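# Transfer 96-well plate from bench B1 to nest N1

## Task

Take the 96-well plate off bench spot B1 and put it in plate nest N1. It must lie flat and sit within the nest's locating features, with its well A1 (the clipped corner) at the nest corner labelled A1. Then open the gripper and move the hand away from the plate.

## Robot and tools

ROBOT AND FRAME
Two arms, left_arm and right_arm, each ending in a parallel two-finger gripper. All reported poses share one scene frame. The origin is on the table top midway between the arms, +z is up, +x points away from the arms over the table, and left_arm sits on the +y side. Bases: left_arm at (+0.002, +0.334, 0) m, right_arm at (+0.043, -0.363, 0) m, both turned slightly about z. The names left and right refer to the arms, not to image sides. Looking from the arms, B1 is the left bench spot and N1 the right-hand nest. The plate has one clipped corner, and well A1 is at that corner.

GRIPPER AXES
Each gripper has its own frame. Fingers point along its +z; they open and close along its y. end_effector_position is the point between the finger pads, roughly 1 cm short of the tips. Reported positions can be off, more so at long reach, and arms tend to finish a centimetre or more below the commanded height.

THE 14-NUMBER ROW
Every motion command is one flat list of 14 numbers, each in [-1, 1], always for both arms: dx, dy, dz, rx, ry, rz, opening for left_arm, then the same seven for right_arm. The first six per arm are an offset, not a pose, expressed in that gripper's own axes. The offset is counted from that gripper's measured pose in the most recent result that shows it (or, before any such result, or in a later call in the same reply, from where the robot is when the call starts). Scale: 1.0 equals 0.6 m of travel or 180 degrees of turn; rx, ry, rz form one rotation vector. The opening number is absolute: +1 is fully open (0.094 m), -1 closed. All zeros for an arm does not mean stay still; it pulls the arm back to the reference pose. To keep an arm in place, send the offset back to its desired pose, and raise the aim if it sags.

TOOLS
execute_actions: argument actions is a list holding at most one item. An empty list just returns the state. An action item has rows (1 to 15 rows of 14 numbers) and steps (1 to 15, default 15); each step lasts 1/30 s, each row applies to one step, and the final row repeats if there are fewer rows. Every row is measured from the same reference pose, not from the row before. A wait item has only steps (up to 300), counted from the previous result, so thinking time counts toward it. Optional pictures (boolean) controls whether images come back. A rejected call moves nothing.
move: target is one 14-number row as above; speed is the path speed in m/s, 0.002 to 0.5, default 0.25, with turning capped at twice that in rad/s. Grippers travel in straight lines, all finishing together, over 0.5 to 10 s; longer paths are cut off at 10 s. Openings are sent at the start. Paths do not avoid obstacles or the other arm.
wait: seconds, 0 to 10; nothing new is commanded.
zoom_image: camera (cam_high, cam_low, cam_left_wrist, cam_right_wrist) and region [x0, y0, x1, y1] in image pixels, origin top-left, at most 504 by 504. Full images are 672x504.
read_manual: section, only "licences"; returns licence text, no motion.
finished_scene: scene, the integer of the scene being ended. Irreversible; the result tells whether the goal was met and then the next task appears.

MOTION LIMITS
Each control step clips the commanded pose to within 70 mm and 16 degrees of the measured one, so big offsets take several actions. After an action the arm only continues to its last clipped pose; read the new pose and command the remainder. Offsets of a few mm may not move the hand at all. If position and orientation conflict, position wins. Joint ranges (rad): waist -2.880 to 2.880, shoulder 0.000 to 3.142, elbow 0.000 to 3.019, wrist pitch -1.693 to 1.571, wrist yaw -1.571 to 1.571, wrist roll -2.094 to 2.094.

READING RESULTS
The state line gives, per arm, end_effector_position (m) and end_effector_quat_wxyz. grip_measured is the finger opening on the command scale; the final Joint positions value is the opening in metres. Each gripper reading may be off by about 1 mm. A Hand target line shows where the controller is currently heading. HELD marks steps where some of your row was withheld; a pose unreachable line names the arm whose command was changed by the clearance check. The move: line reports the outcome (done, off_target, moving, held, fault), plus limits: paced means the pose was clipped, held means some steps were blocked, after which the arm may suddenly go much faster than speed. Distances to each pose are listed. Joint torques are rough, offset and noisy. FAULT lines mean an arm stopped; MOTOR HOT warns from 85 °C, and at 100 °C the arm drops whatever it holds.

GRASPING AND CARE
To hold something, command an opening about 0.03 below grip_measured; smaller gaps grip more gently. Finger force tops out near 50 to 62 N per pad. Pressing again with the same small offset against something rigid does not push harder, but against something soft it goes deeper. Set the plate down low: a drop of a few millimetres is fine, a longer fall fails. Avoid fast contacts, deep targets past contact, collisions between arms, and anything leaving the table. A loose object may occasionally be nudged by an outside push. Holding loads heats motors, so do not linger while gripping.

Each tool is called after ">>>" as name([rows], argument=value, ...), one row to a line, values as JSON.

## Session

>>> execute_actions(actions=[])

Scene clock: 0.00 s of 13200.00 s.
left_arm: end_effector_position=(+0.3010, +0.0003, +0.2576) grip_measured=+1.000 end_effector_quat_wxyz=(+0.401, +0.164, +0.893, +0.123) | right_arm: end_effector_position=(+0.2327, -0.2582, +0.2416) grip_measured=+1.000 end_effector_quat_wxyz=(+0.108, +0.625, +0.762, +0.130)
Joint positions: left_arm=[-0.985  1.302  1.103 -1.002 -0.802 -0.596  0.094] | right_arm=[ 0.676  0.656  0.81  -1.414  0.139  1.969  0.094]
Joint velocities: left_arm=[-0.015 -0.015  0.017 -0.022 -0.007  0.066  0.   ] | right_arm=[-0.005  0.005  0.002 -0.017 -0.007 -0.022  0.   ]
Joint torques (N m, as the arm reports them, + toward a larger angle): no reading
Hand target (left_arm): +0.304, -0.006, +0.270; +0.409, +0.158, +0.892, +0.113
Hand target (right_arm): +0.237, -0.255, +0.254; +0.112, +0.624, +0.759, +0.144

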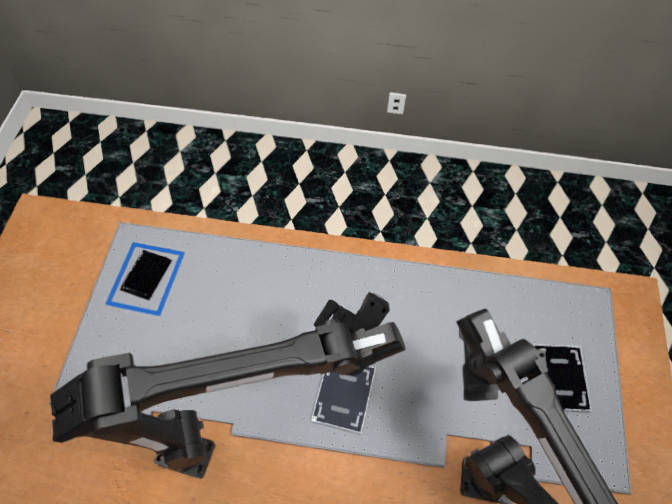

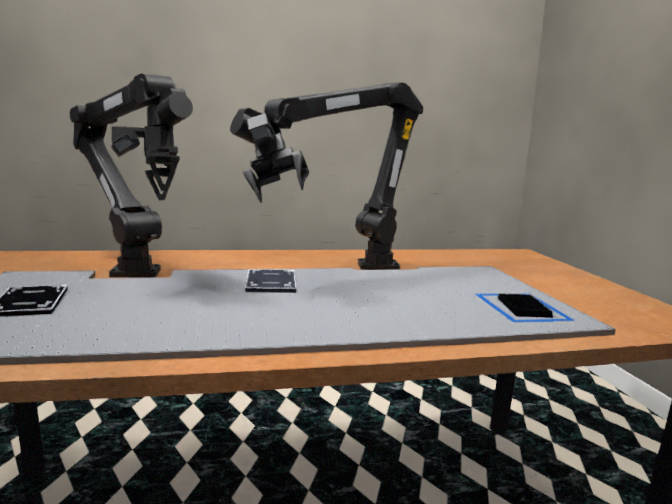

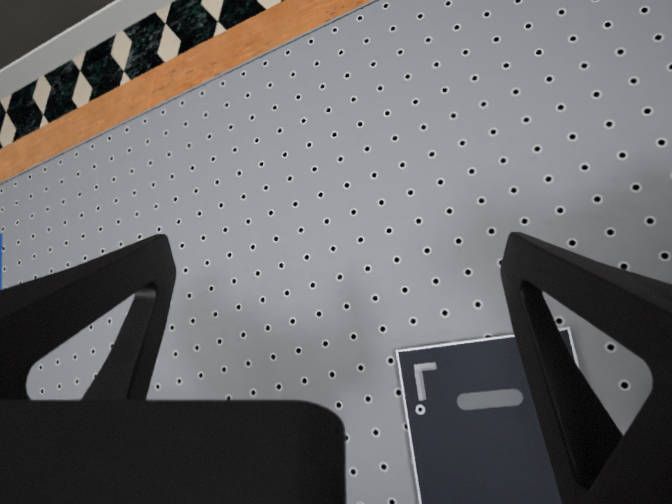

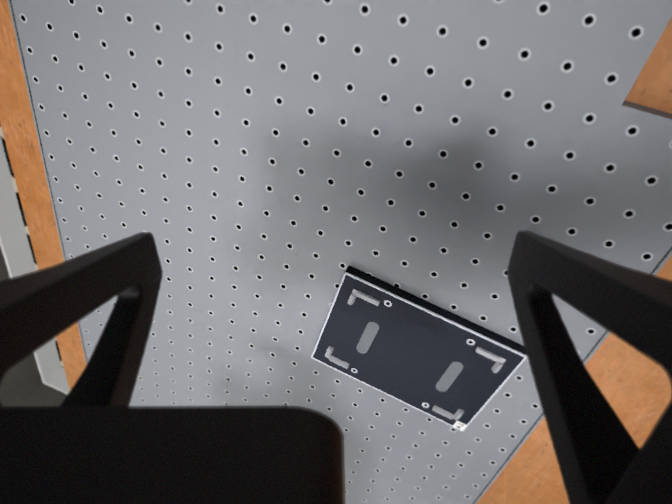

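>>> zoom_image(camera="cam_high", region=[80, 220, 220, 330])

>>> zoom_image(camera="cam_high", region=[280, 320, 640, 460])

>>> zoom_image(camera="cam_low", region=[0, 250, 320, 340])

Region (80, 220, 220, 330) of cam_high's 672x504 image, scaled by 3.600, with more detail than that image has; it fills the top 396 rows of this view, and the rest is white.

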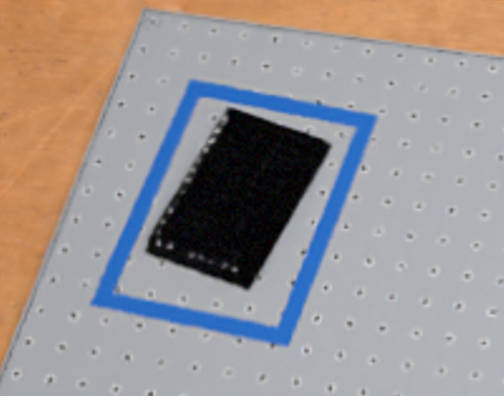

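Region (280, 320, 640, 460) of cam_high's 672x504 image, scaled by 1.400, with more detail than that image has.

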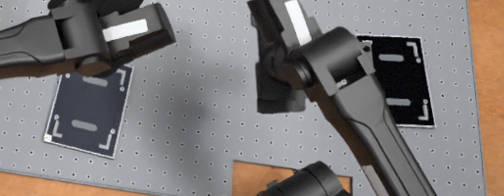

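Region (0, 250, 320, 340) of cam_low's 672x504 image, scaled by 1.575, with more detail than that image has; it fills the top 142 rows of this view, and the rest is white.

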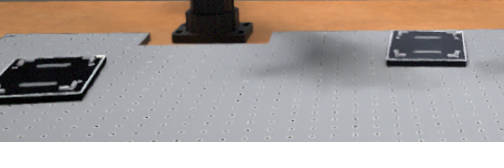

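>>> move(target=[0.339,0.7877,0.3508,0.1079,0.2537,-0.0459,1,-0.515,0.147,0.1273,0.090,0.0748,-0.4328,1], speed=0.3)

Scene clock: 43.00 s of 13200.00 s.
left_arm: end_effector_position=(+0.4098, +0.5219, +0.1262) grip_measured=+1.000 end_effector_quat_wxyz=(-0.024, +0.096, +0.995, -0.018) | right_arm: end_effector_position=(+0.3818, -0.5288, +0.1830) grip_measured=+1.000 end_effector_quat_wxyz=(-0.020, -0.000, +1.000, +0.014)
Joint positions: left_arm=[ 0.567  1.615  1.257 -1.272  0.007  0.627  0.094] | right_arm=[-0.399  1.381  1.152 -1.39  -0.008 -0.458  0.094]
Joint velocities: left_arm=[ 0.005 -0.015  0.022  0.022  0.051  0.007  0.   ] | right_arm=[-0.005 -0.005 -0.012  0.007  0.037 -0.037  0.   ]
Joint torques (N m, as the arm reports them, + toward a larger angle): left_arm=[ -0.88 -11.56  11.4   -0.48  -0.11   0.03] | right_arm=[-1.73 -7.73 11.58  0.21  0.08 -0.26]
Hand target (left_arm): +0.426, +0.527, +0.143; -0.008, +0.104, +0.995, -0.007
Hand target (right_arm): +0.398, -0.543, +0.200; +0.004, +0.001, +1.000, +0.002
Off the commanded pose (left_arm): 0.030 m, 4 deg.
Off the commanded pose (right_arm): 0.027 m, 3 deg.
After step 90, 37.00 s passed at rest.
move: off_target (left_arm, right_arm)
camera_calibration (this result's frames):
cam_left_wrist: T_world_to_cam=[[-0.205803, -0.977939, 0.0357782, 0.592246], [-0.752934, 0.181594, 0.632546, 0.13431], [-0.625088, 0.103241, -0.773696, 0.42446], [0, 0, 0, 1]] pos_world=[0.488338, 0.510969, 0.222257]
cam_right_wrist: T_world_to_cam=[[-0.009806, -0.999524, -0.0292393, -0.516233], [-0.784483, -0.0104425, 0.620062, 0.187097], [-0.620072, 0.0290181, -0.784008, 0.520948], [0, 0, 0, 1]] pos_world=[0.464738, -0.529151, 0.277321]

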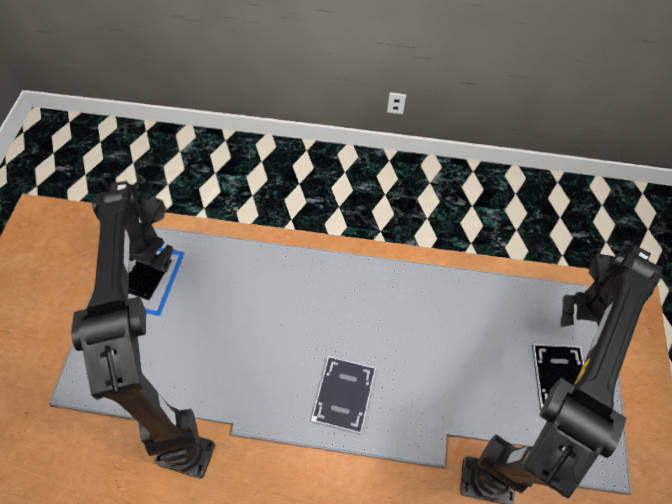

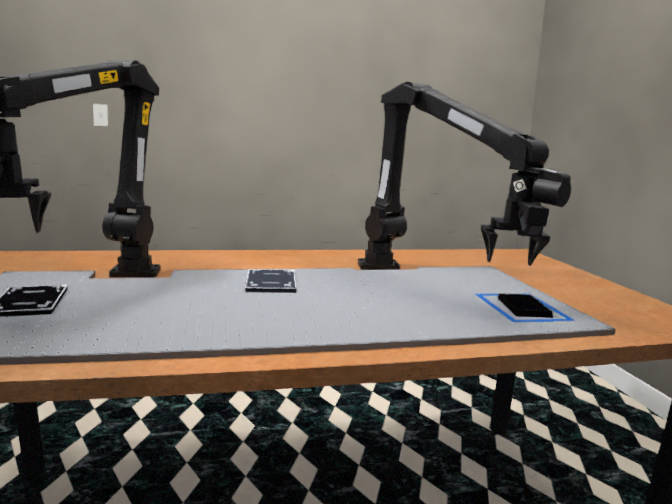

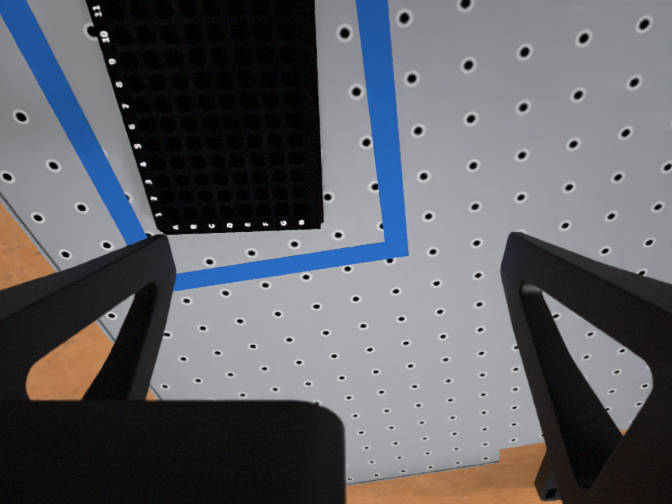

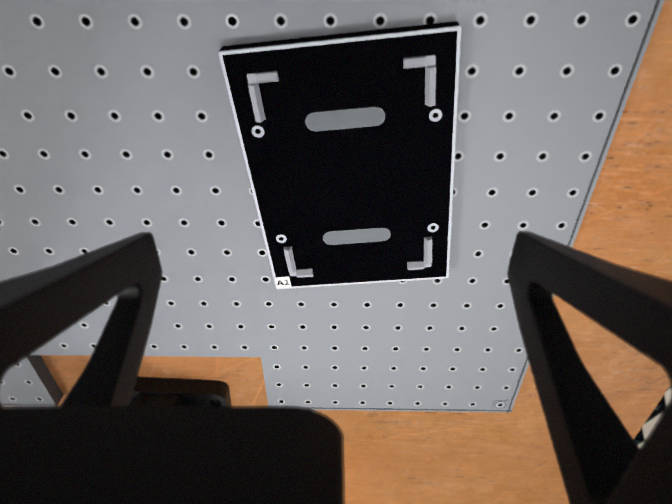

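>>> zoom_image(camera="cam_right_wrist", region=[200, 10, 480, 300])

>>> move(target=[-0.0252,0.0967,0.060,-0.022,-0.024,0.003,1,-0.027,-0.023,-0.028,0.009,-0.0127,0,1], speed=0.1)

Region (200, 10, 480, 300) of cam_right_wrist's 672x504 image, scaled by 1.738, with more detail than that image has; it fills the left 487 columns of this view, and the rest is white.

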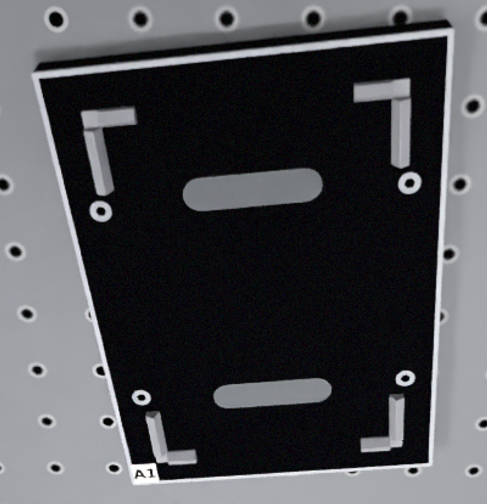

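Scene clock: 65.97 s of 13200.00 s.
left_arm: end_effector_position=(+0.4314, +0.5694, +0.0904) grip_measured=+1.000 end_effector_quat_wxyz=(+0.015, +0.097, +0.995, +0.008) | right_arm: end_effector_position=(+0.3815, -0.5295, +0.1830) grip_measured=+1.000 end_effector_quat_wxyz=(-0.021, -0.002, +1.000, +0.012)
Joint positions: left_arm=[ 0.636  1.694  1.257 -1.099  0.004  0.697  0.094] | right_arm=[-0.399  1.381  1.152 -1.39  -0.003 -0.461  0.094]
Joint velocities: left_arm=[-0.024  0.015 -0.007  0.007 -0.037  0.037  0.   ] | right_arm=[ 0.005 -0.005  0.012 -0.002 -0.066 -0.051  0.   ]
Joint torques (N m, as the arm reports them, + toward a larger angle): left_arm=[  0.22 -11.43   7.92   0.46  -0.16   0.02] | right_arm=[-1.54 -7.61 11.63  0.06  0.22 -0.18]
Hand target (left_arm): +0.435, +0.574, +0.087; +0.017, +0.100, +0.995, +0.012
Hand target (right_arm): +0.398, -0.543, +0.199; +0.000, -0.000, +1.000, -0.001
Off the commanded pose (left_arm): 0.007 m, 1 deg.
Off the commanded pose (right_arm): 0.027 m, 3 deg.
After step 90, 18.90 s passed at rest.
move: off_target (right_arm)
camera_calibration (this result's frames):
cam_left_wrist: T_world_to_cam=[[-0.207118, -0.978008, -0.0245463, 0.650546], [-0.803358, 0.155706, 0.57478, 0.206325], [-0.558318, 0.138767, -0.817939, 0.360334], [0, 0, 0, 1]] pos_world=[0.501674, 0.554111, 0.192108]
cam_right_wrist: T_world_to_cam=[[-0.00660767, -0.999651, -0.0255889, -0.518838], [-0.783349, -0.0107309, 0.62149, 0.185996], [-0.621547, 0.0241516, -0.783004, 0.518569], [0, 0, 0, 1]] pos_world=[0.464587, -0.529185, 0.27717]

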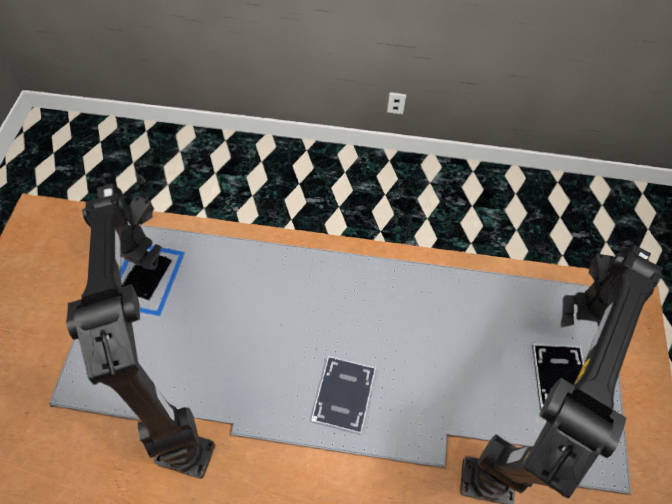

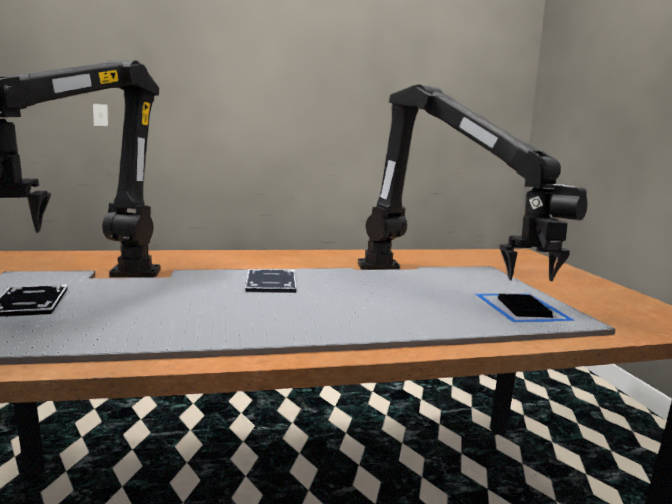

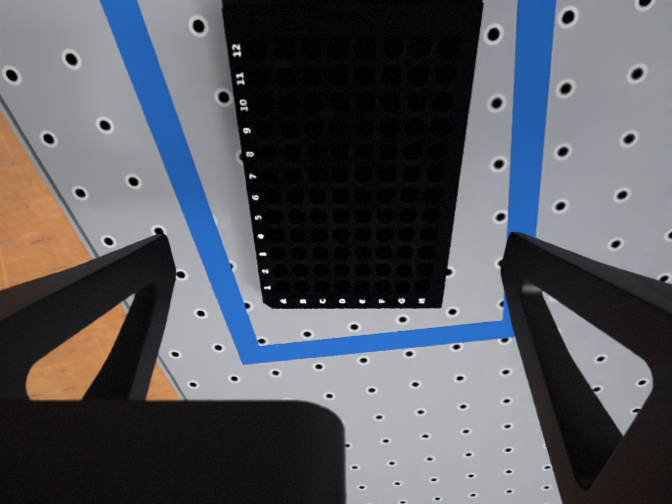

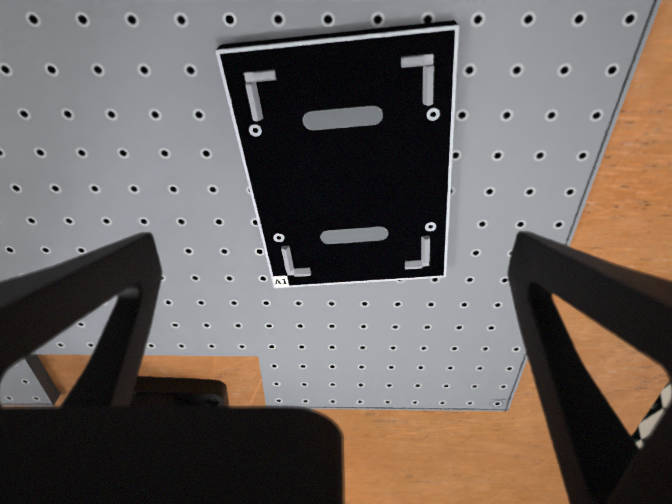

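>>> move(target=[0.0238,-0.0063,0.066,0.006,0.009,0.002,1,-0.027,-0.023,-0.028,0.009,-0.0127,0,1], speed=0.08)

Scene clock: 76.03 s of 13200.00 s.
left_arm: end_effector_position=(+0.4201, +0.5653, +0.0569) grip_measured=+1.000 end_effector_quat_wxyz=(+0.002, +0.098, +0.995, -0.001) | right_arm: end_effector_position=(+0.3812, -0.5300, +0.1830) grip_measured=+1.000 end_effector_quat_wxyz=(-0.021, -0.002, +1.000, +0.010)
Joint positions: left_arm=[ 0.64   1.725  1.199 -1.042  0.004  0.704  0.094] | right_arm=[-0.399  1.381  1.152 -1.39   0.    -0.462  0.094]
Joint velocities: left_arm=[ 0.015 -0.005 -0.012 -0.017  0.066 -0.081  0.   ] | right_arm=[-0.005  0.005 -0.012 -0.017 -0.037 -0.051  0.   ]
Joint torques (N m, as the arm reports them, + toward a larger angle): left_arm=[  0.19 -11.65   6.79   0.41  -0.16   0.06] | right_arm=[-1.47 -7.63 11.66  0.07  0.23 -0.19]
Hand target (left_arm): +0.418, +0.569, +0.050; +0.000, +0.100, +0.995, -0.000
Hand target (right_arm): +0.398, -0.543, +0.199; -0.000, -0.002, +1.000, -0.002
Off the commanded pose (left_arm): 0.008 m, 0 deg.
Off the commanded pose (right_arm): 0.027 m, 3 deg.
After step 90, 6.17 s passed at rest.
move: off_target (right_arm)
camera_calibration (this result's frames):
cam_left_wrist: T_world_to_cam=[[-0.210866, -0.977505, -0.00439084, 0.643443], [-0.78698, 0.167099, 0.593919, 0.202694], [-0.579825, 0.128693, -0.804513, 0.341155], [0, 0, 0, 1]] pos_world=[0.493007, 0.551194, 0.156905]
cam_right_wrist: T_world_to_cam=[[-0.00494167, -0.999741, -0.022226, -0.520726], [-0.782305, -0.00997937, 0.622815, 0.185522], [-0.622876, 0.0204652, -0.782053, 0.51678], [0, 0, 0, 1]] pos_world=[0.464451, -0.529316, 0.27703]

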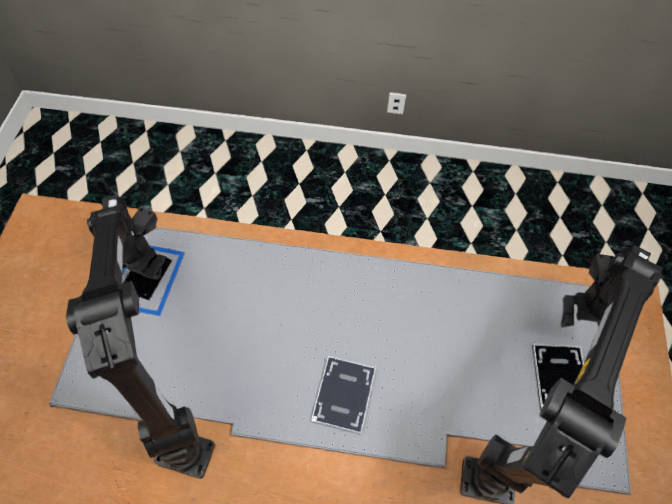

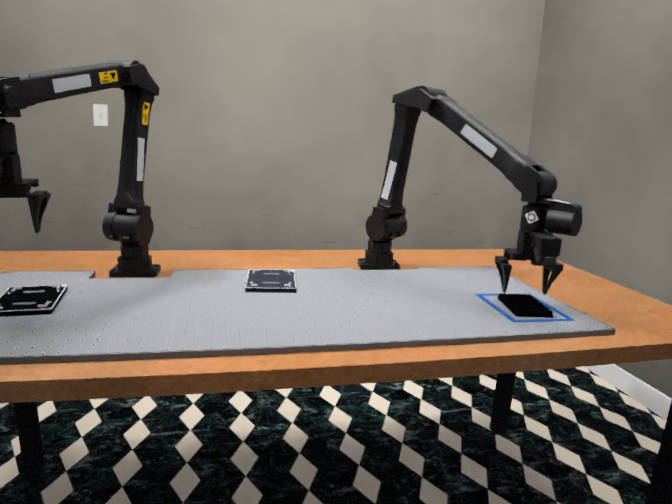

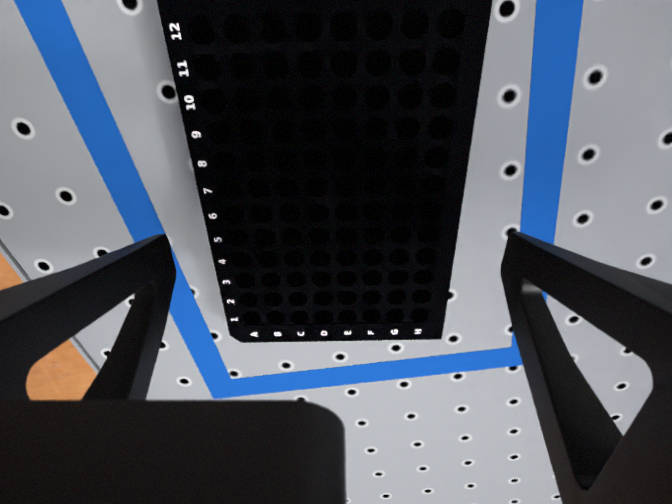

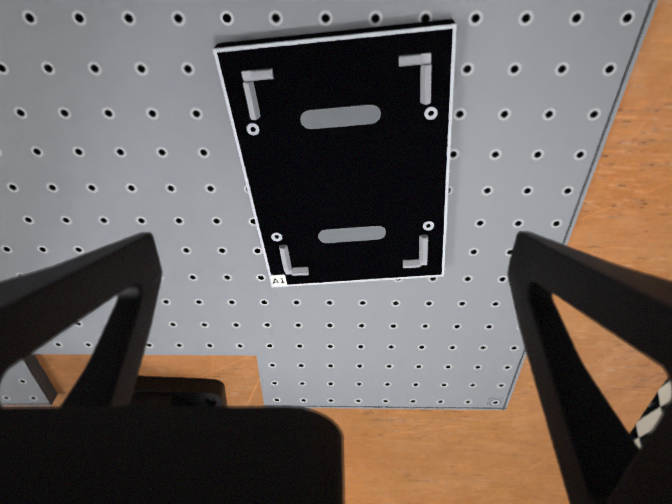

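>>> move(target=[0.003,0.010,0.033,0,0.002,-0.008,1,-0.027,-0.023,-0.028,0.009,-0.0127,0,1], speed=0.05)

Scene clock: 82.10 s of 13200.00 s.
left_arm: end_effector_position=(+0.4240, +0.5690, +0.0470) grip_measured=+1.000 end_effector_quat_wxyz=(+0.005, +0.094, +0.996, +0.001) | right_arm: end_effector_position=(+0.3809, -0.5307, +0.1830) grip_measured=+1.000 end_effector_quat_wxyz=(-0.022, -0.003, +1.000, +0.009)
Joint positions: left_arm=[ 0.643  1.746  1.199 -1.014  0.004  0.699  0.094] | right_arm=[-0.399  1.381  1.152 -1.39   0.005 -0.464  0.094]
Joint velocities: left_arm=[-0.005 -0.005  0.012  0.002  0.022  0.037  0.   ] | right_arm=[-0.015 -0.005 -0.017 -0.022 -0.022 -0.11   0.   ]
Joint torques (N m, as the arm reports them, + toward a larger angle): left_arm=[  0.15 -11.51   6.32   0.47  -0.16  -0.14] | right_arm=[-1.47 -7.57 11.67  0.08  0.24 -0.21]
Hand target (left_arm): +0.420, +0.571, +0.037; -0.001, +0.086, +0.996, -0.001
Hand target (right_arm): +0.397, -0.544, +0.199; -0.001, -0.003, +1.000, -0.004
Off the commanded pose (left_arm): 0.011 m, 1 deg.
Off the commanded pose (right_arm): 0.027 m, 3 deg.
After step 90, 2.20 s passed at rest.
move: off_target (left_arm, right_arm)
camera_calibration (this result's frames):
cam_left_wrist: T_world_to_cam=[[-0.203366, -0.979065, -0.00861561, 0.645725], [-0.791576, 0.15923, 0.58996, 0.217703], [-0.576237, 0.126798, -0.807387, 0.334667], [0, 0, 0, 1]] pos_world=[0.496495, 0.555107, 0.147333]
cam_right_wrist: T_world_to_cam=[[-0.00325507, -0.999823, -0.0185258, -0.522738], [-0.781152, -0.00902406, 0.624275, 0.185066], [-0.624332, 0.0165035, -0.780985, 0.514853], [0, 0, 0, 1]] pos_world=[0.464302, -0.529472, 0.276877]

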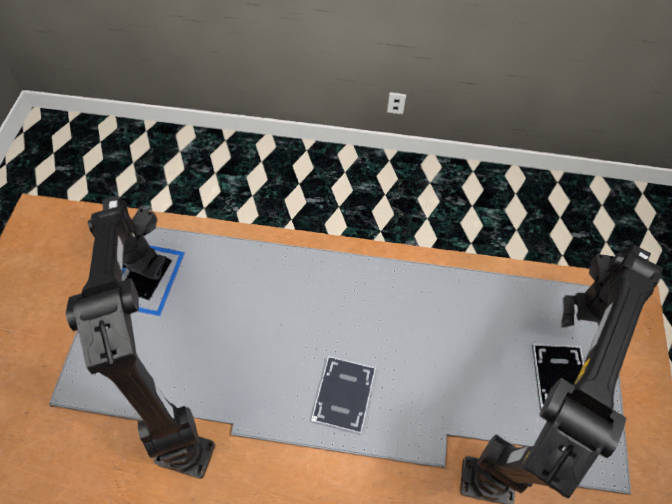

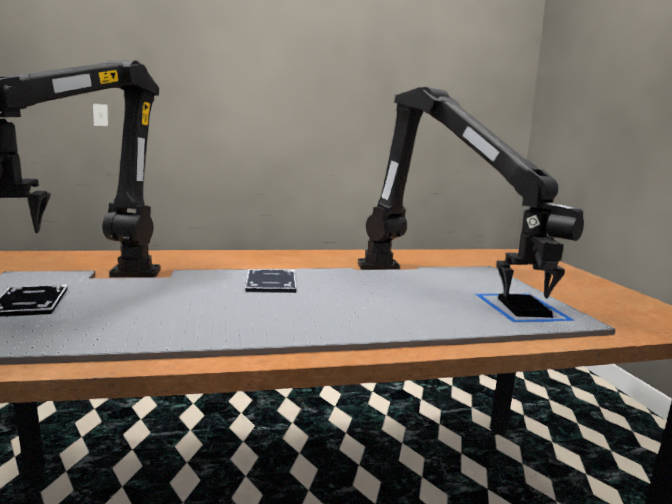

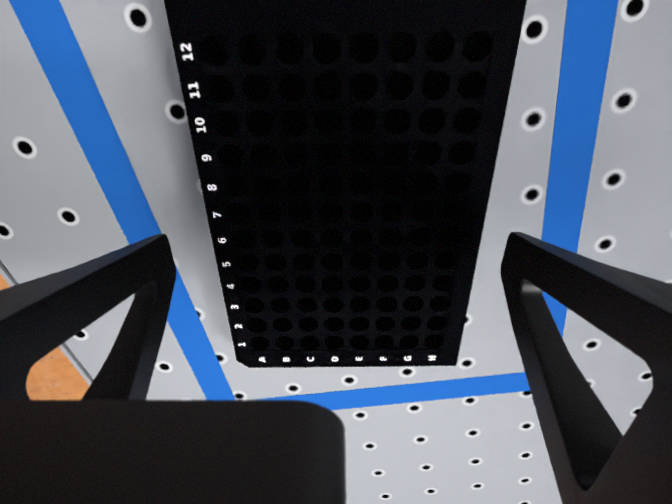

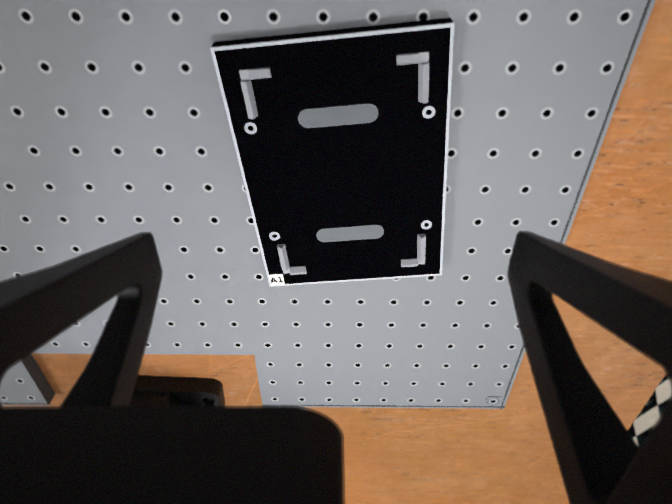

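>>> move(target=[0.0085,-0.001,0.037,0.001,0.003,0,1,-0.027,-0.023,-0.028,0.005,-0.0127,0,1], speed=0.04)

Scene clock: 88.30 s of 13200.00 s.
left_arm: end_effector_position=(+0.4217, +0.5677, +0.0337) grip_measured=+1.000 end_effector_quat_wxyz=(+0.005, +0.094, +0.996, +0.001) | right_arm: end_effector_position=(+0.3809, -0.5307, +0.1830) grip_measured=+1.000 end_effector_quat_wxyz=(-0.022, -0.006, +1.000, +0.009)
Joint positions: left_arm=[ 0.643  1.76   1.177 -0.979  0.004  0.699  0.094] | right_arm=[-0.399  1.381  1.152 -1.39   0.005 -0.47   0.094]
Joint velocities: left_arm=[ 0.005 -0.005  0.002 -0.002 -0.066  0.022  0.   ] | right_arm=[-0.015  0.015 -0.017 -0.012  0.007  0.037  0.   ]
Joint torques (N m, as the arm reports them, + toward a larger angle): left_arm=[ -0.11 -11.64   6.45   0.4   -0.15   0.  ] | right_arm=[-1.72 -7.36 11.87 -0.16 -0.02 -0.18]
Hand target (left_arm): +0.419, +0.569, +0.025; +0.000, +0.094, +0.996, -0.000
Hand target (right_arm): +0.397, -0.544, +0.199; -0.002, -0.003, +1.000, +0.000
Off the commanded pose (left_arm): 0.010 m, 1 deg.
Off the commanded pose (right_arm): 0.027 m, 2 deg.
After step 90, 2.20 s passed at rest.
move: off_target (right_arm)
camera_calibration (this result's frames):
cam_left_wrist: T_world_to_cam=[[-0.202998, -0.979146, -0.00811201, 0.64376], [-0.791244, 0.15915, 0.590427, 0.2238], [-0.576823, 0.126274, -0.807051, 0.323335], [0, 0, 0, 1]] pos_world=[0.494269, 0.553888, 0.134033]
cam_right_wrist: T_world_to_cam=[[0.00284239, -0.999819, -0.0187992, -0.525008], [-0.781147, -0.0139571, 0.624191, 0.182461], [-0.624341, 0.0129107, -0.781045, 0.512961], [0, 0, 0, 1]] pos_world=[0.464284, -0.528989, 0.276886]

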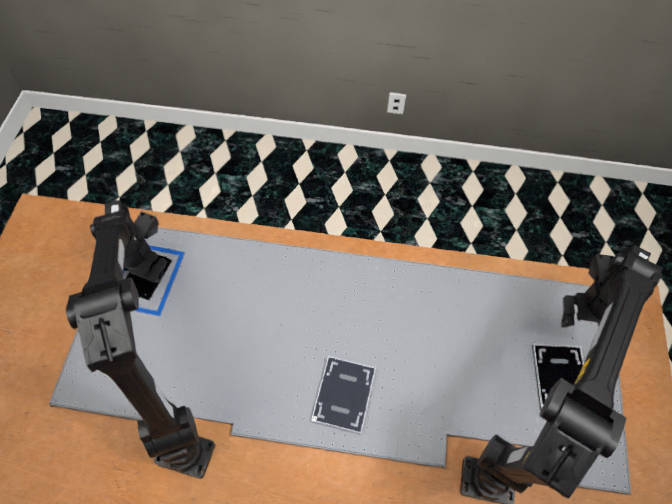

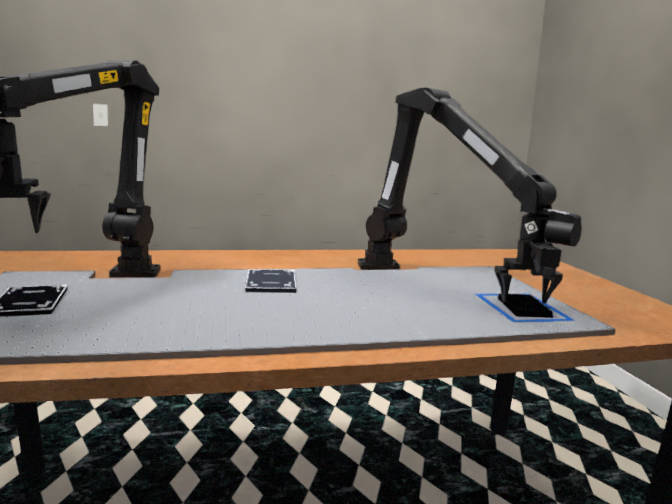

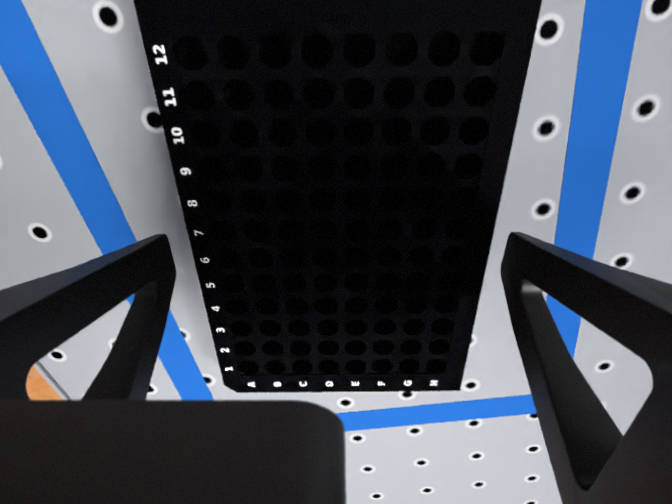

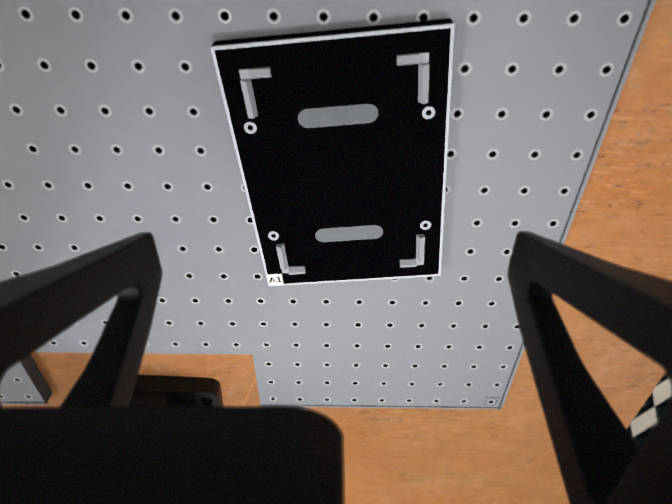

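>>> move(target=[0.0065,0.0005,0.0345,0.001,0.003,0,1,-0.027,-0.023,-0.028,0.005,-0.0127,0,1], speed=0.03)

Scene clock: 92.93 s of 13200.00 s.
left_arm: end_effector_position=(+0.4209, +0.5672, +0.0224) grip_measured=+1.000 end_effector_quat_wxyz=(+0.005, +0.094, +0.996, +0.001) | right_arm: end_effector_position=(+0.3809, -0.5307, +0.1830) grip_measured=+1.000 end_effector_quat_wxyz=(-0.022, -0.009, +1.000, +0.009)
Joint positions: left_arm=[ 0.643  1.775  1.163 -0.95   0.004  0.699  0.094] | right_arm=[-0.399  1.381  1.152 -1.39   0.005 -0.476  0.094]
Joint velocities: left_arm=[-0.015 -0.005 -0.007  0.007 -0.007  0.037  0.   ] | right_arm=[-0.005 -0.005 -0.007  0.002  0.037  0.022  0.   ]
Joint torques (N m, as the arm reports them, + toward a larger angle): left_arm=[ -0.12 -11.57   6.28   0.41  -0.17  -0.01] | right_arm=[-1.67 -7.33 11.86 -0.17 -0.03 -0.16]
Hand target (left_arm): +0.418, +0.569, +0.013; -0.000, +0.094, +0.996, -0.000
Hand target (right_arm): +0.397, -0.544, +0.199; -0.002, -0.006, +1.000, +0.000
Off the commanded pose (left_arm): 0.010 m, 1 deg.
Off the commanded pose (right_arm): 0.027 m, 2 deg.
After step 90, 0.43 s passed at rest.
move: off_target (right_arm)
camera_calibration (this result's frames):
cam_left_wrist: T_world_to_cam=[[-0.202995, -0.979144, -0.0083619, 0.64309], [-0.791441, 0.159041, 0.590193, 0.230119], [-0.576554, 0.126424, -0.807219, 0.313574], [0, 0, 0, 1]] pos_world=[0.493462, 0.553436, 0.122686]
cam_right_wrist: T_world_to_cam=[[0.00855866, -0.999782, -0.0190549, -0.527119], [-0.781114, -0.0185817, 0.624112, 0.180009], [-0.62433, 0.00954249, -0.781103, 0.51118], [0, 0, 0, 1]] pos_world=[0.464264, -0.528537, 0.276894]

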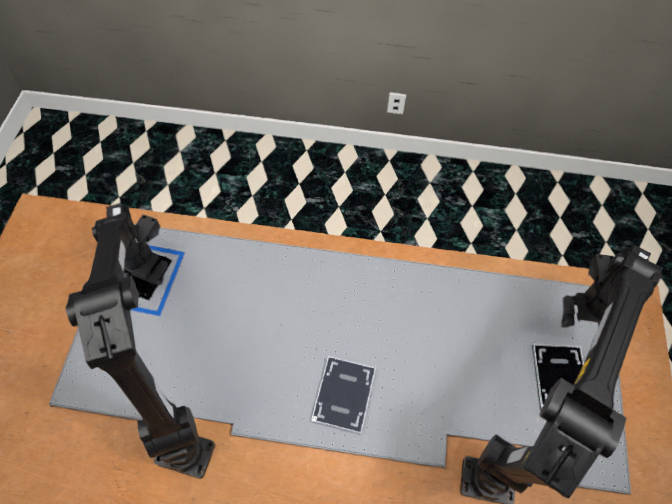

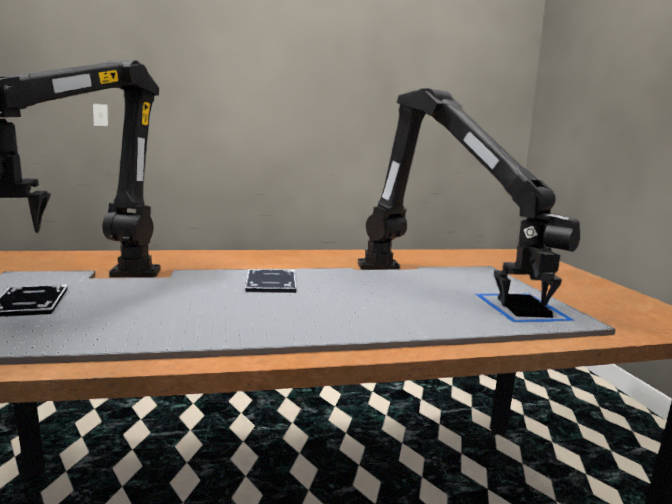

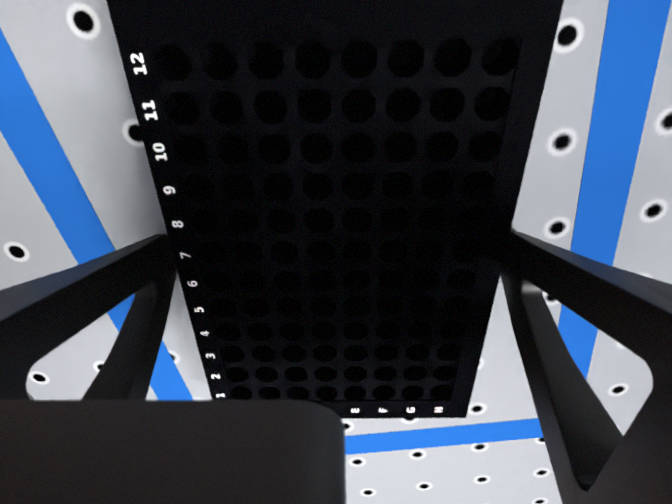

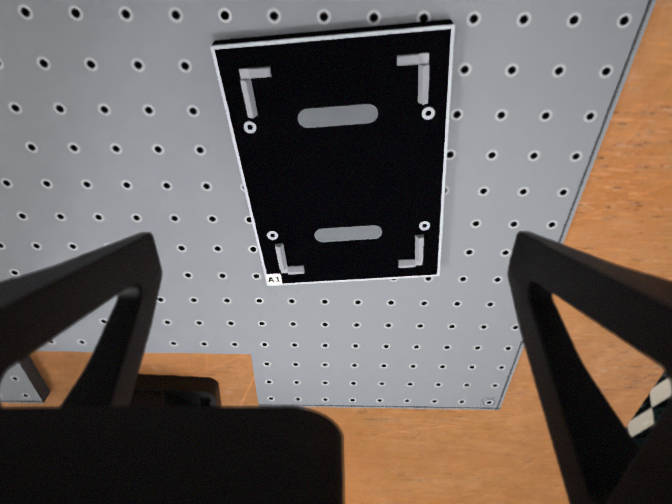

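>>> zoom_image(camera="cam_low", region=[470, 250, 600, 330])

Region (470, 250, 600, 330) of cam_low's 672x504 image, scaled by 3.877, with more detail than that image has; it fills the top 310 rows of this view, and the rest is white.

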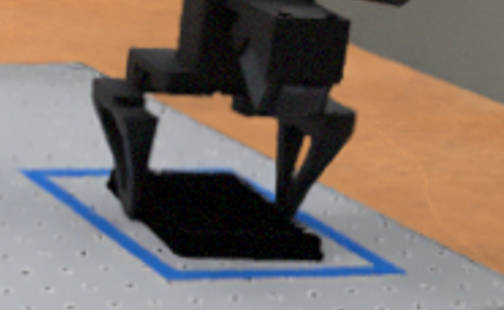

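>>> move(target=[0.003,0,0.008,0,0,0,0.78,-0.027,-0.023,-0.028,0.005,-0.0127,0.004,1], speed=0.03)

Scene clock: 100.17 s of 13200.00 s.
left_arm: end_effector_position=(+0.4209, +0.5672, +0.0224) grip_measured=+0.792 end_effector_quat_wxyz=(+0.005, +0.094, +0.996, +0.001) | right_arm: end_effector_position=(+0.3809, -0.5307, +0.1830) grip_measured=+1.000 end_effector_quat_wxyz=(-0.022, -0.009, +1.000, +0.009)
Joint positions: left_arm=[ 0.643  1.775  1.163 -0.95   0.004  0.699  0.084] | right_arm=[-0.399  1.381  1.152 -1.39   0.005 -0.476  0.094]
Joint velocities: left_arm=[-0.015 -0.015  0.022 -0.002  0.037 -0.051 -0.   ] | right_arm=[-0.005 -0.005 -0.012  0.002 -0.007  0.007  0.   ]
Joint torques (N m, as the arm reports them, + toward a larger angle): left_arm=[ -0.26 -12.41   6.13   0.44   0.    -0.03] | right_arm=[-1.81 -7.34 11.89 -0.16 -0.04 -0.13]
Hand target (left_arm): +0.419, +0.568, +0.018; +0.005, +0.094, +0.996, +0.001
Hand target (right_arm): +0.397, -0.544, +0.199; -0.002, -0.003, +1.000, +0.000
Off the commanded pose (left_arm): 0.005 m, 0 deg.
Off the commanded pose (right_arm): 0.027 m, 3 deg.
After step 90, 3.10 s passed at rest.
move: off_target (right_arm)
camera_calibration (this result's frames):
cam_left_wrist: T_world_to_cam=[[-0.202995, -0.979144, -0.0083619, 0.64309], [-0.791441, 0.159041, 0.590193, 0.230119], [-0.576554, 0.126424, -0.807219, 0.313574], [0, 0, 0, 1]] pos_world=[0.493462, 0.553436, 0.122686]
cam_right_wrist: T_world_to_cam=[[0.00893974, -0.999778, -0.0190719, -0.527259], [-0.781111, -0.01889, 0.624107, 0.179845], [-0.624328, 0.00931795, -0.781106, 0.511061], [0, 0, 0, 1]] pos_world=[0.464262, -0.528506, 0.276895]

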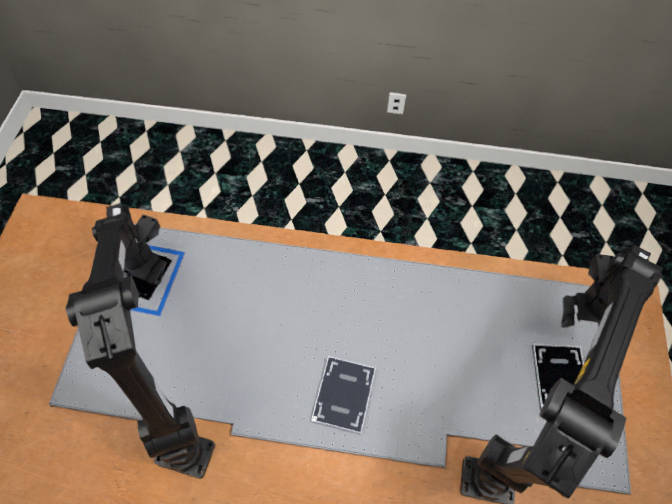

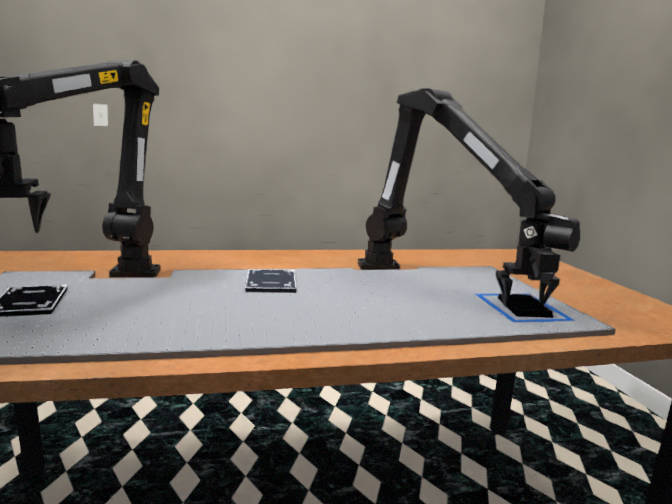

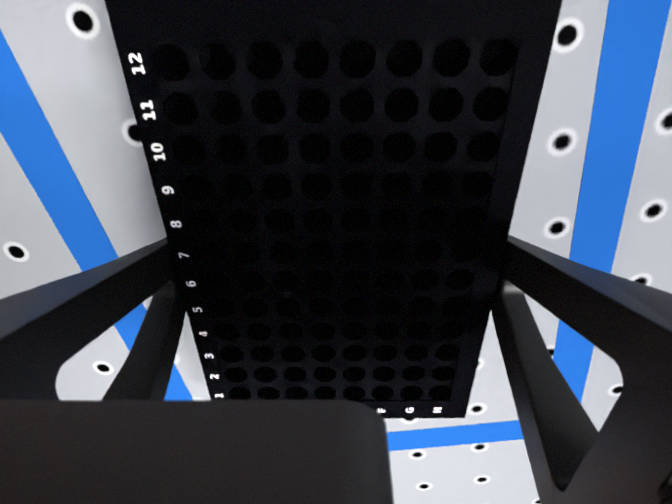

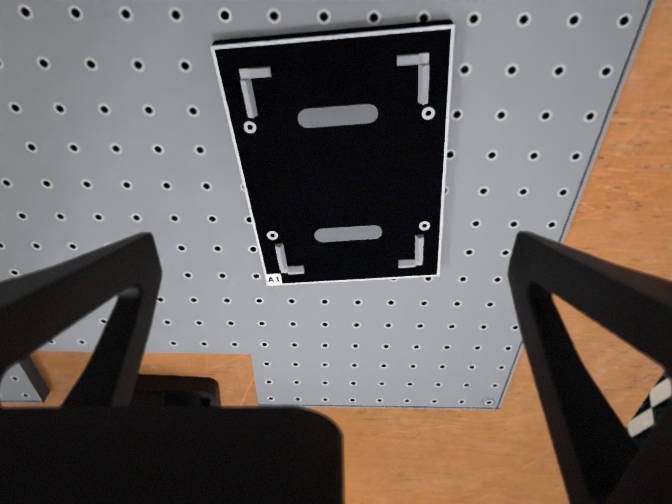

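>>> move(target=[0,0,-0.12,0,0,0,0.755,-0.027,-0.023,-0.028,0.005,-0.0127,0.004,1], speed=0.06)

Scene clock: 105.07 s of 13200.00 s.
left_arm: end_effector_position=(+0.4025, +0.5569, +0.0709) grip_measured=+0.773 end_effector_quat_wxyz=(-0.017, +0.094, +0.995, -0.014) | right_arm: end_effector_position=(+0.3809, -0.5307, +0.1830) grip_measured=+1.000 end_effector_quat_wxyz=(-0.022, -0.009, +1.000, +0.009)
Joint positions: left_arm=[ 0.643  1.689  1.192 -1.119  0.004  0.699  0.083] | right_arm=[-0.399  1.381  1.152 -1.39   0.005 -0.476  0.094]
Joint velocities: left_arm=[-0.005 -0.005 -0.012 -0.002  0.066  0.037 -0.001] | right_arm=[-0.005  0.005  0.007  0.002  0.007 -0.066  0.   ]
Joint torques (N m, as the arm reports them, + toward a larger angle): left_arm=[ -0.34 -13.2   10.74  -0.5   -0.01  -0.03] | right_arm=[-1.79 -7.17 11.88 -0.16 -0.04 -0.13]
Hand target (left_arm): +0.418, +0.567, +0.095; +0.005, +0.094, +0.996, +0.001
Hand target (right_arm): +0.397, -0.544, +0.199; -0.002, -0.003, +1.000, +0.000
Off the commanded pose (left_arm): 0.031 m, 3 deg.
Off the commanded pose (right_arm): 0.027 m, 3 deg.
After step 90, 0.33 s passed at rest.
move: off_target (left_arm, right_arm)
camera_calibration (this result's frames):
cam_left_wrist: T_world_to_cam=[[-0.202561, -0.978901, 0.0268679, 0.626882], [-0.762973, 0.17496, 0.622303, 0.165932], [-0.613874, 0.105555, -0.782315, 0.36835], [0, 0, 0, 1]] pos_world=[0.479704, 0.545743, 0.168062]
cam_right_wrist: T_world_to_cam=[[0.00893974, -0.999778, -0.0190719, -0.527259], [-0.781111, -0.01889, 0.624107, 0.179845], [-0.624328, 0.00931795, -0.781106, 0.511061], [0, 0, 0, 1]] pos_world=[0.464262, -0.528506, 0.276895]

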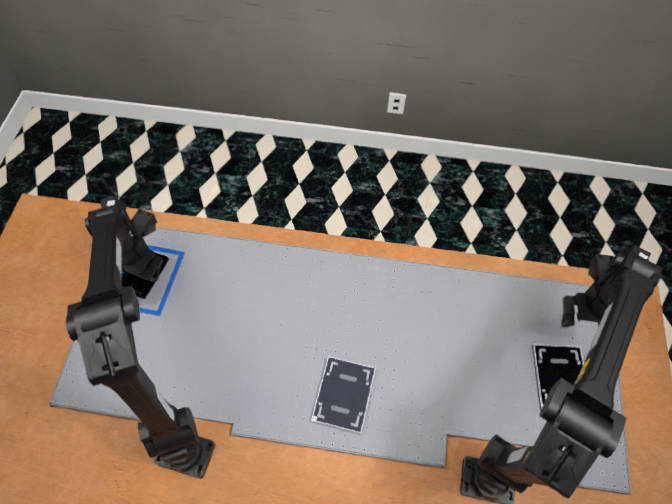

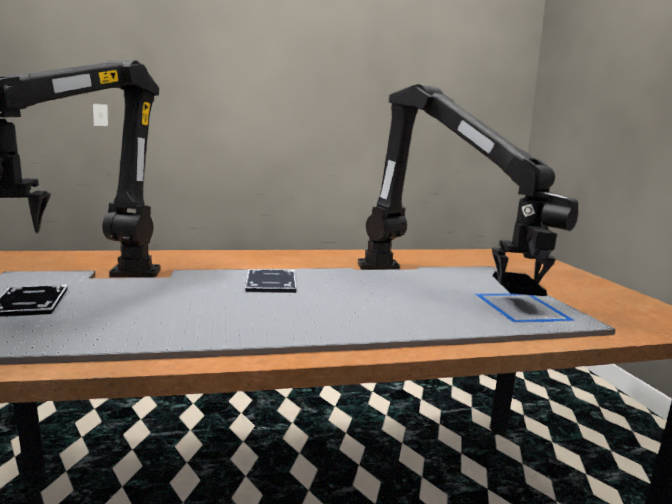

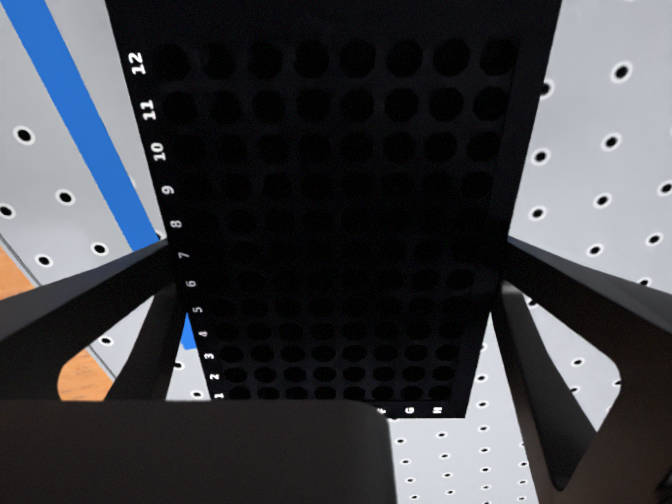

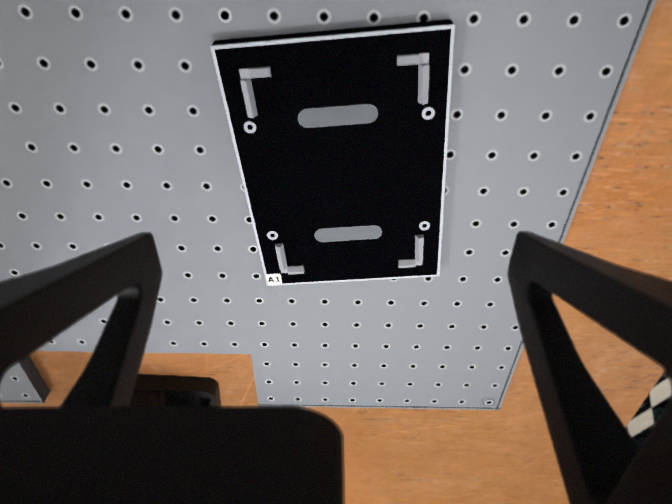

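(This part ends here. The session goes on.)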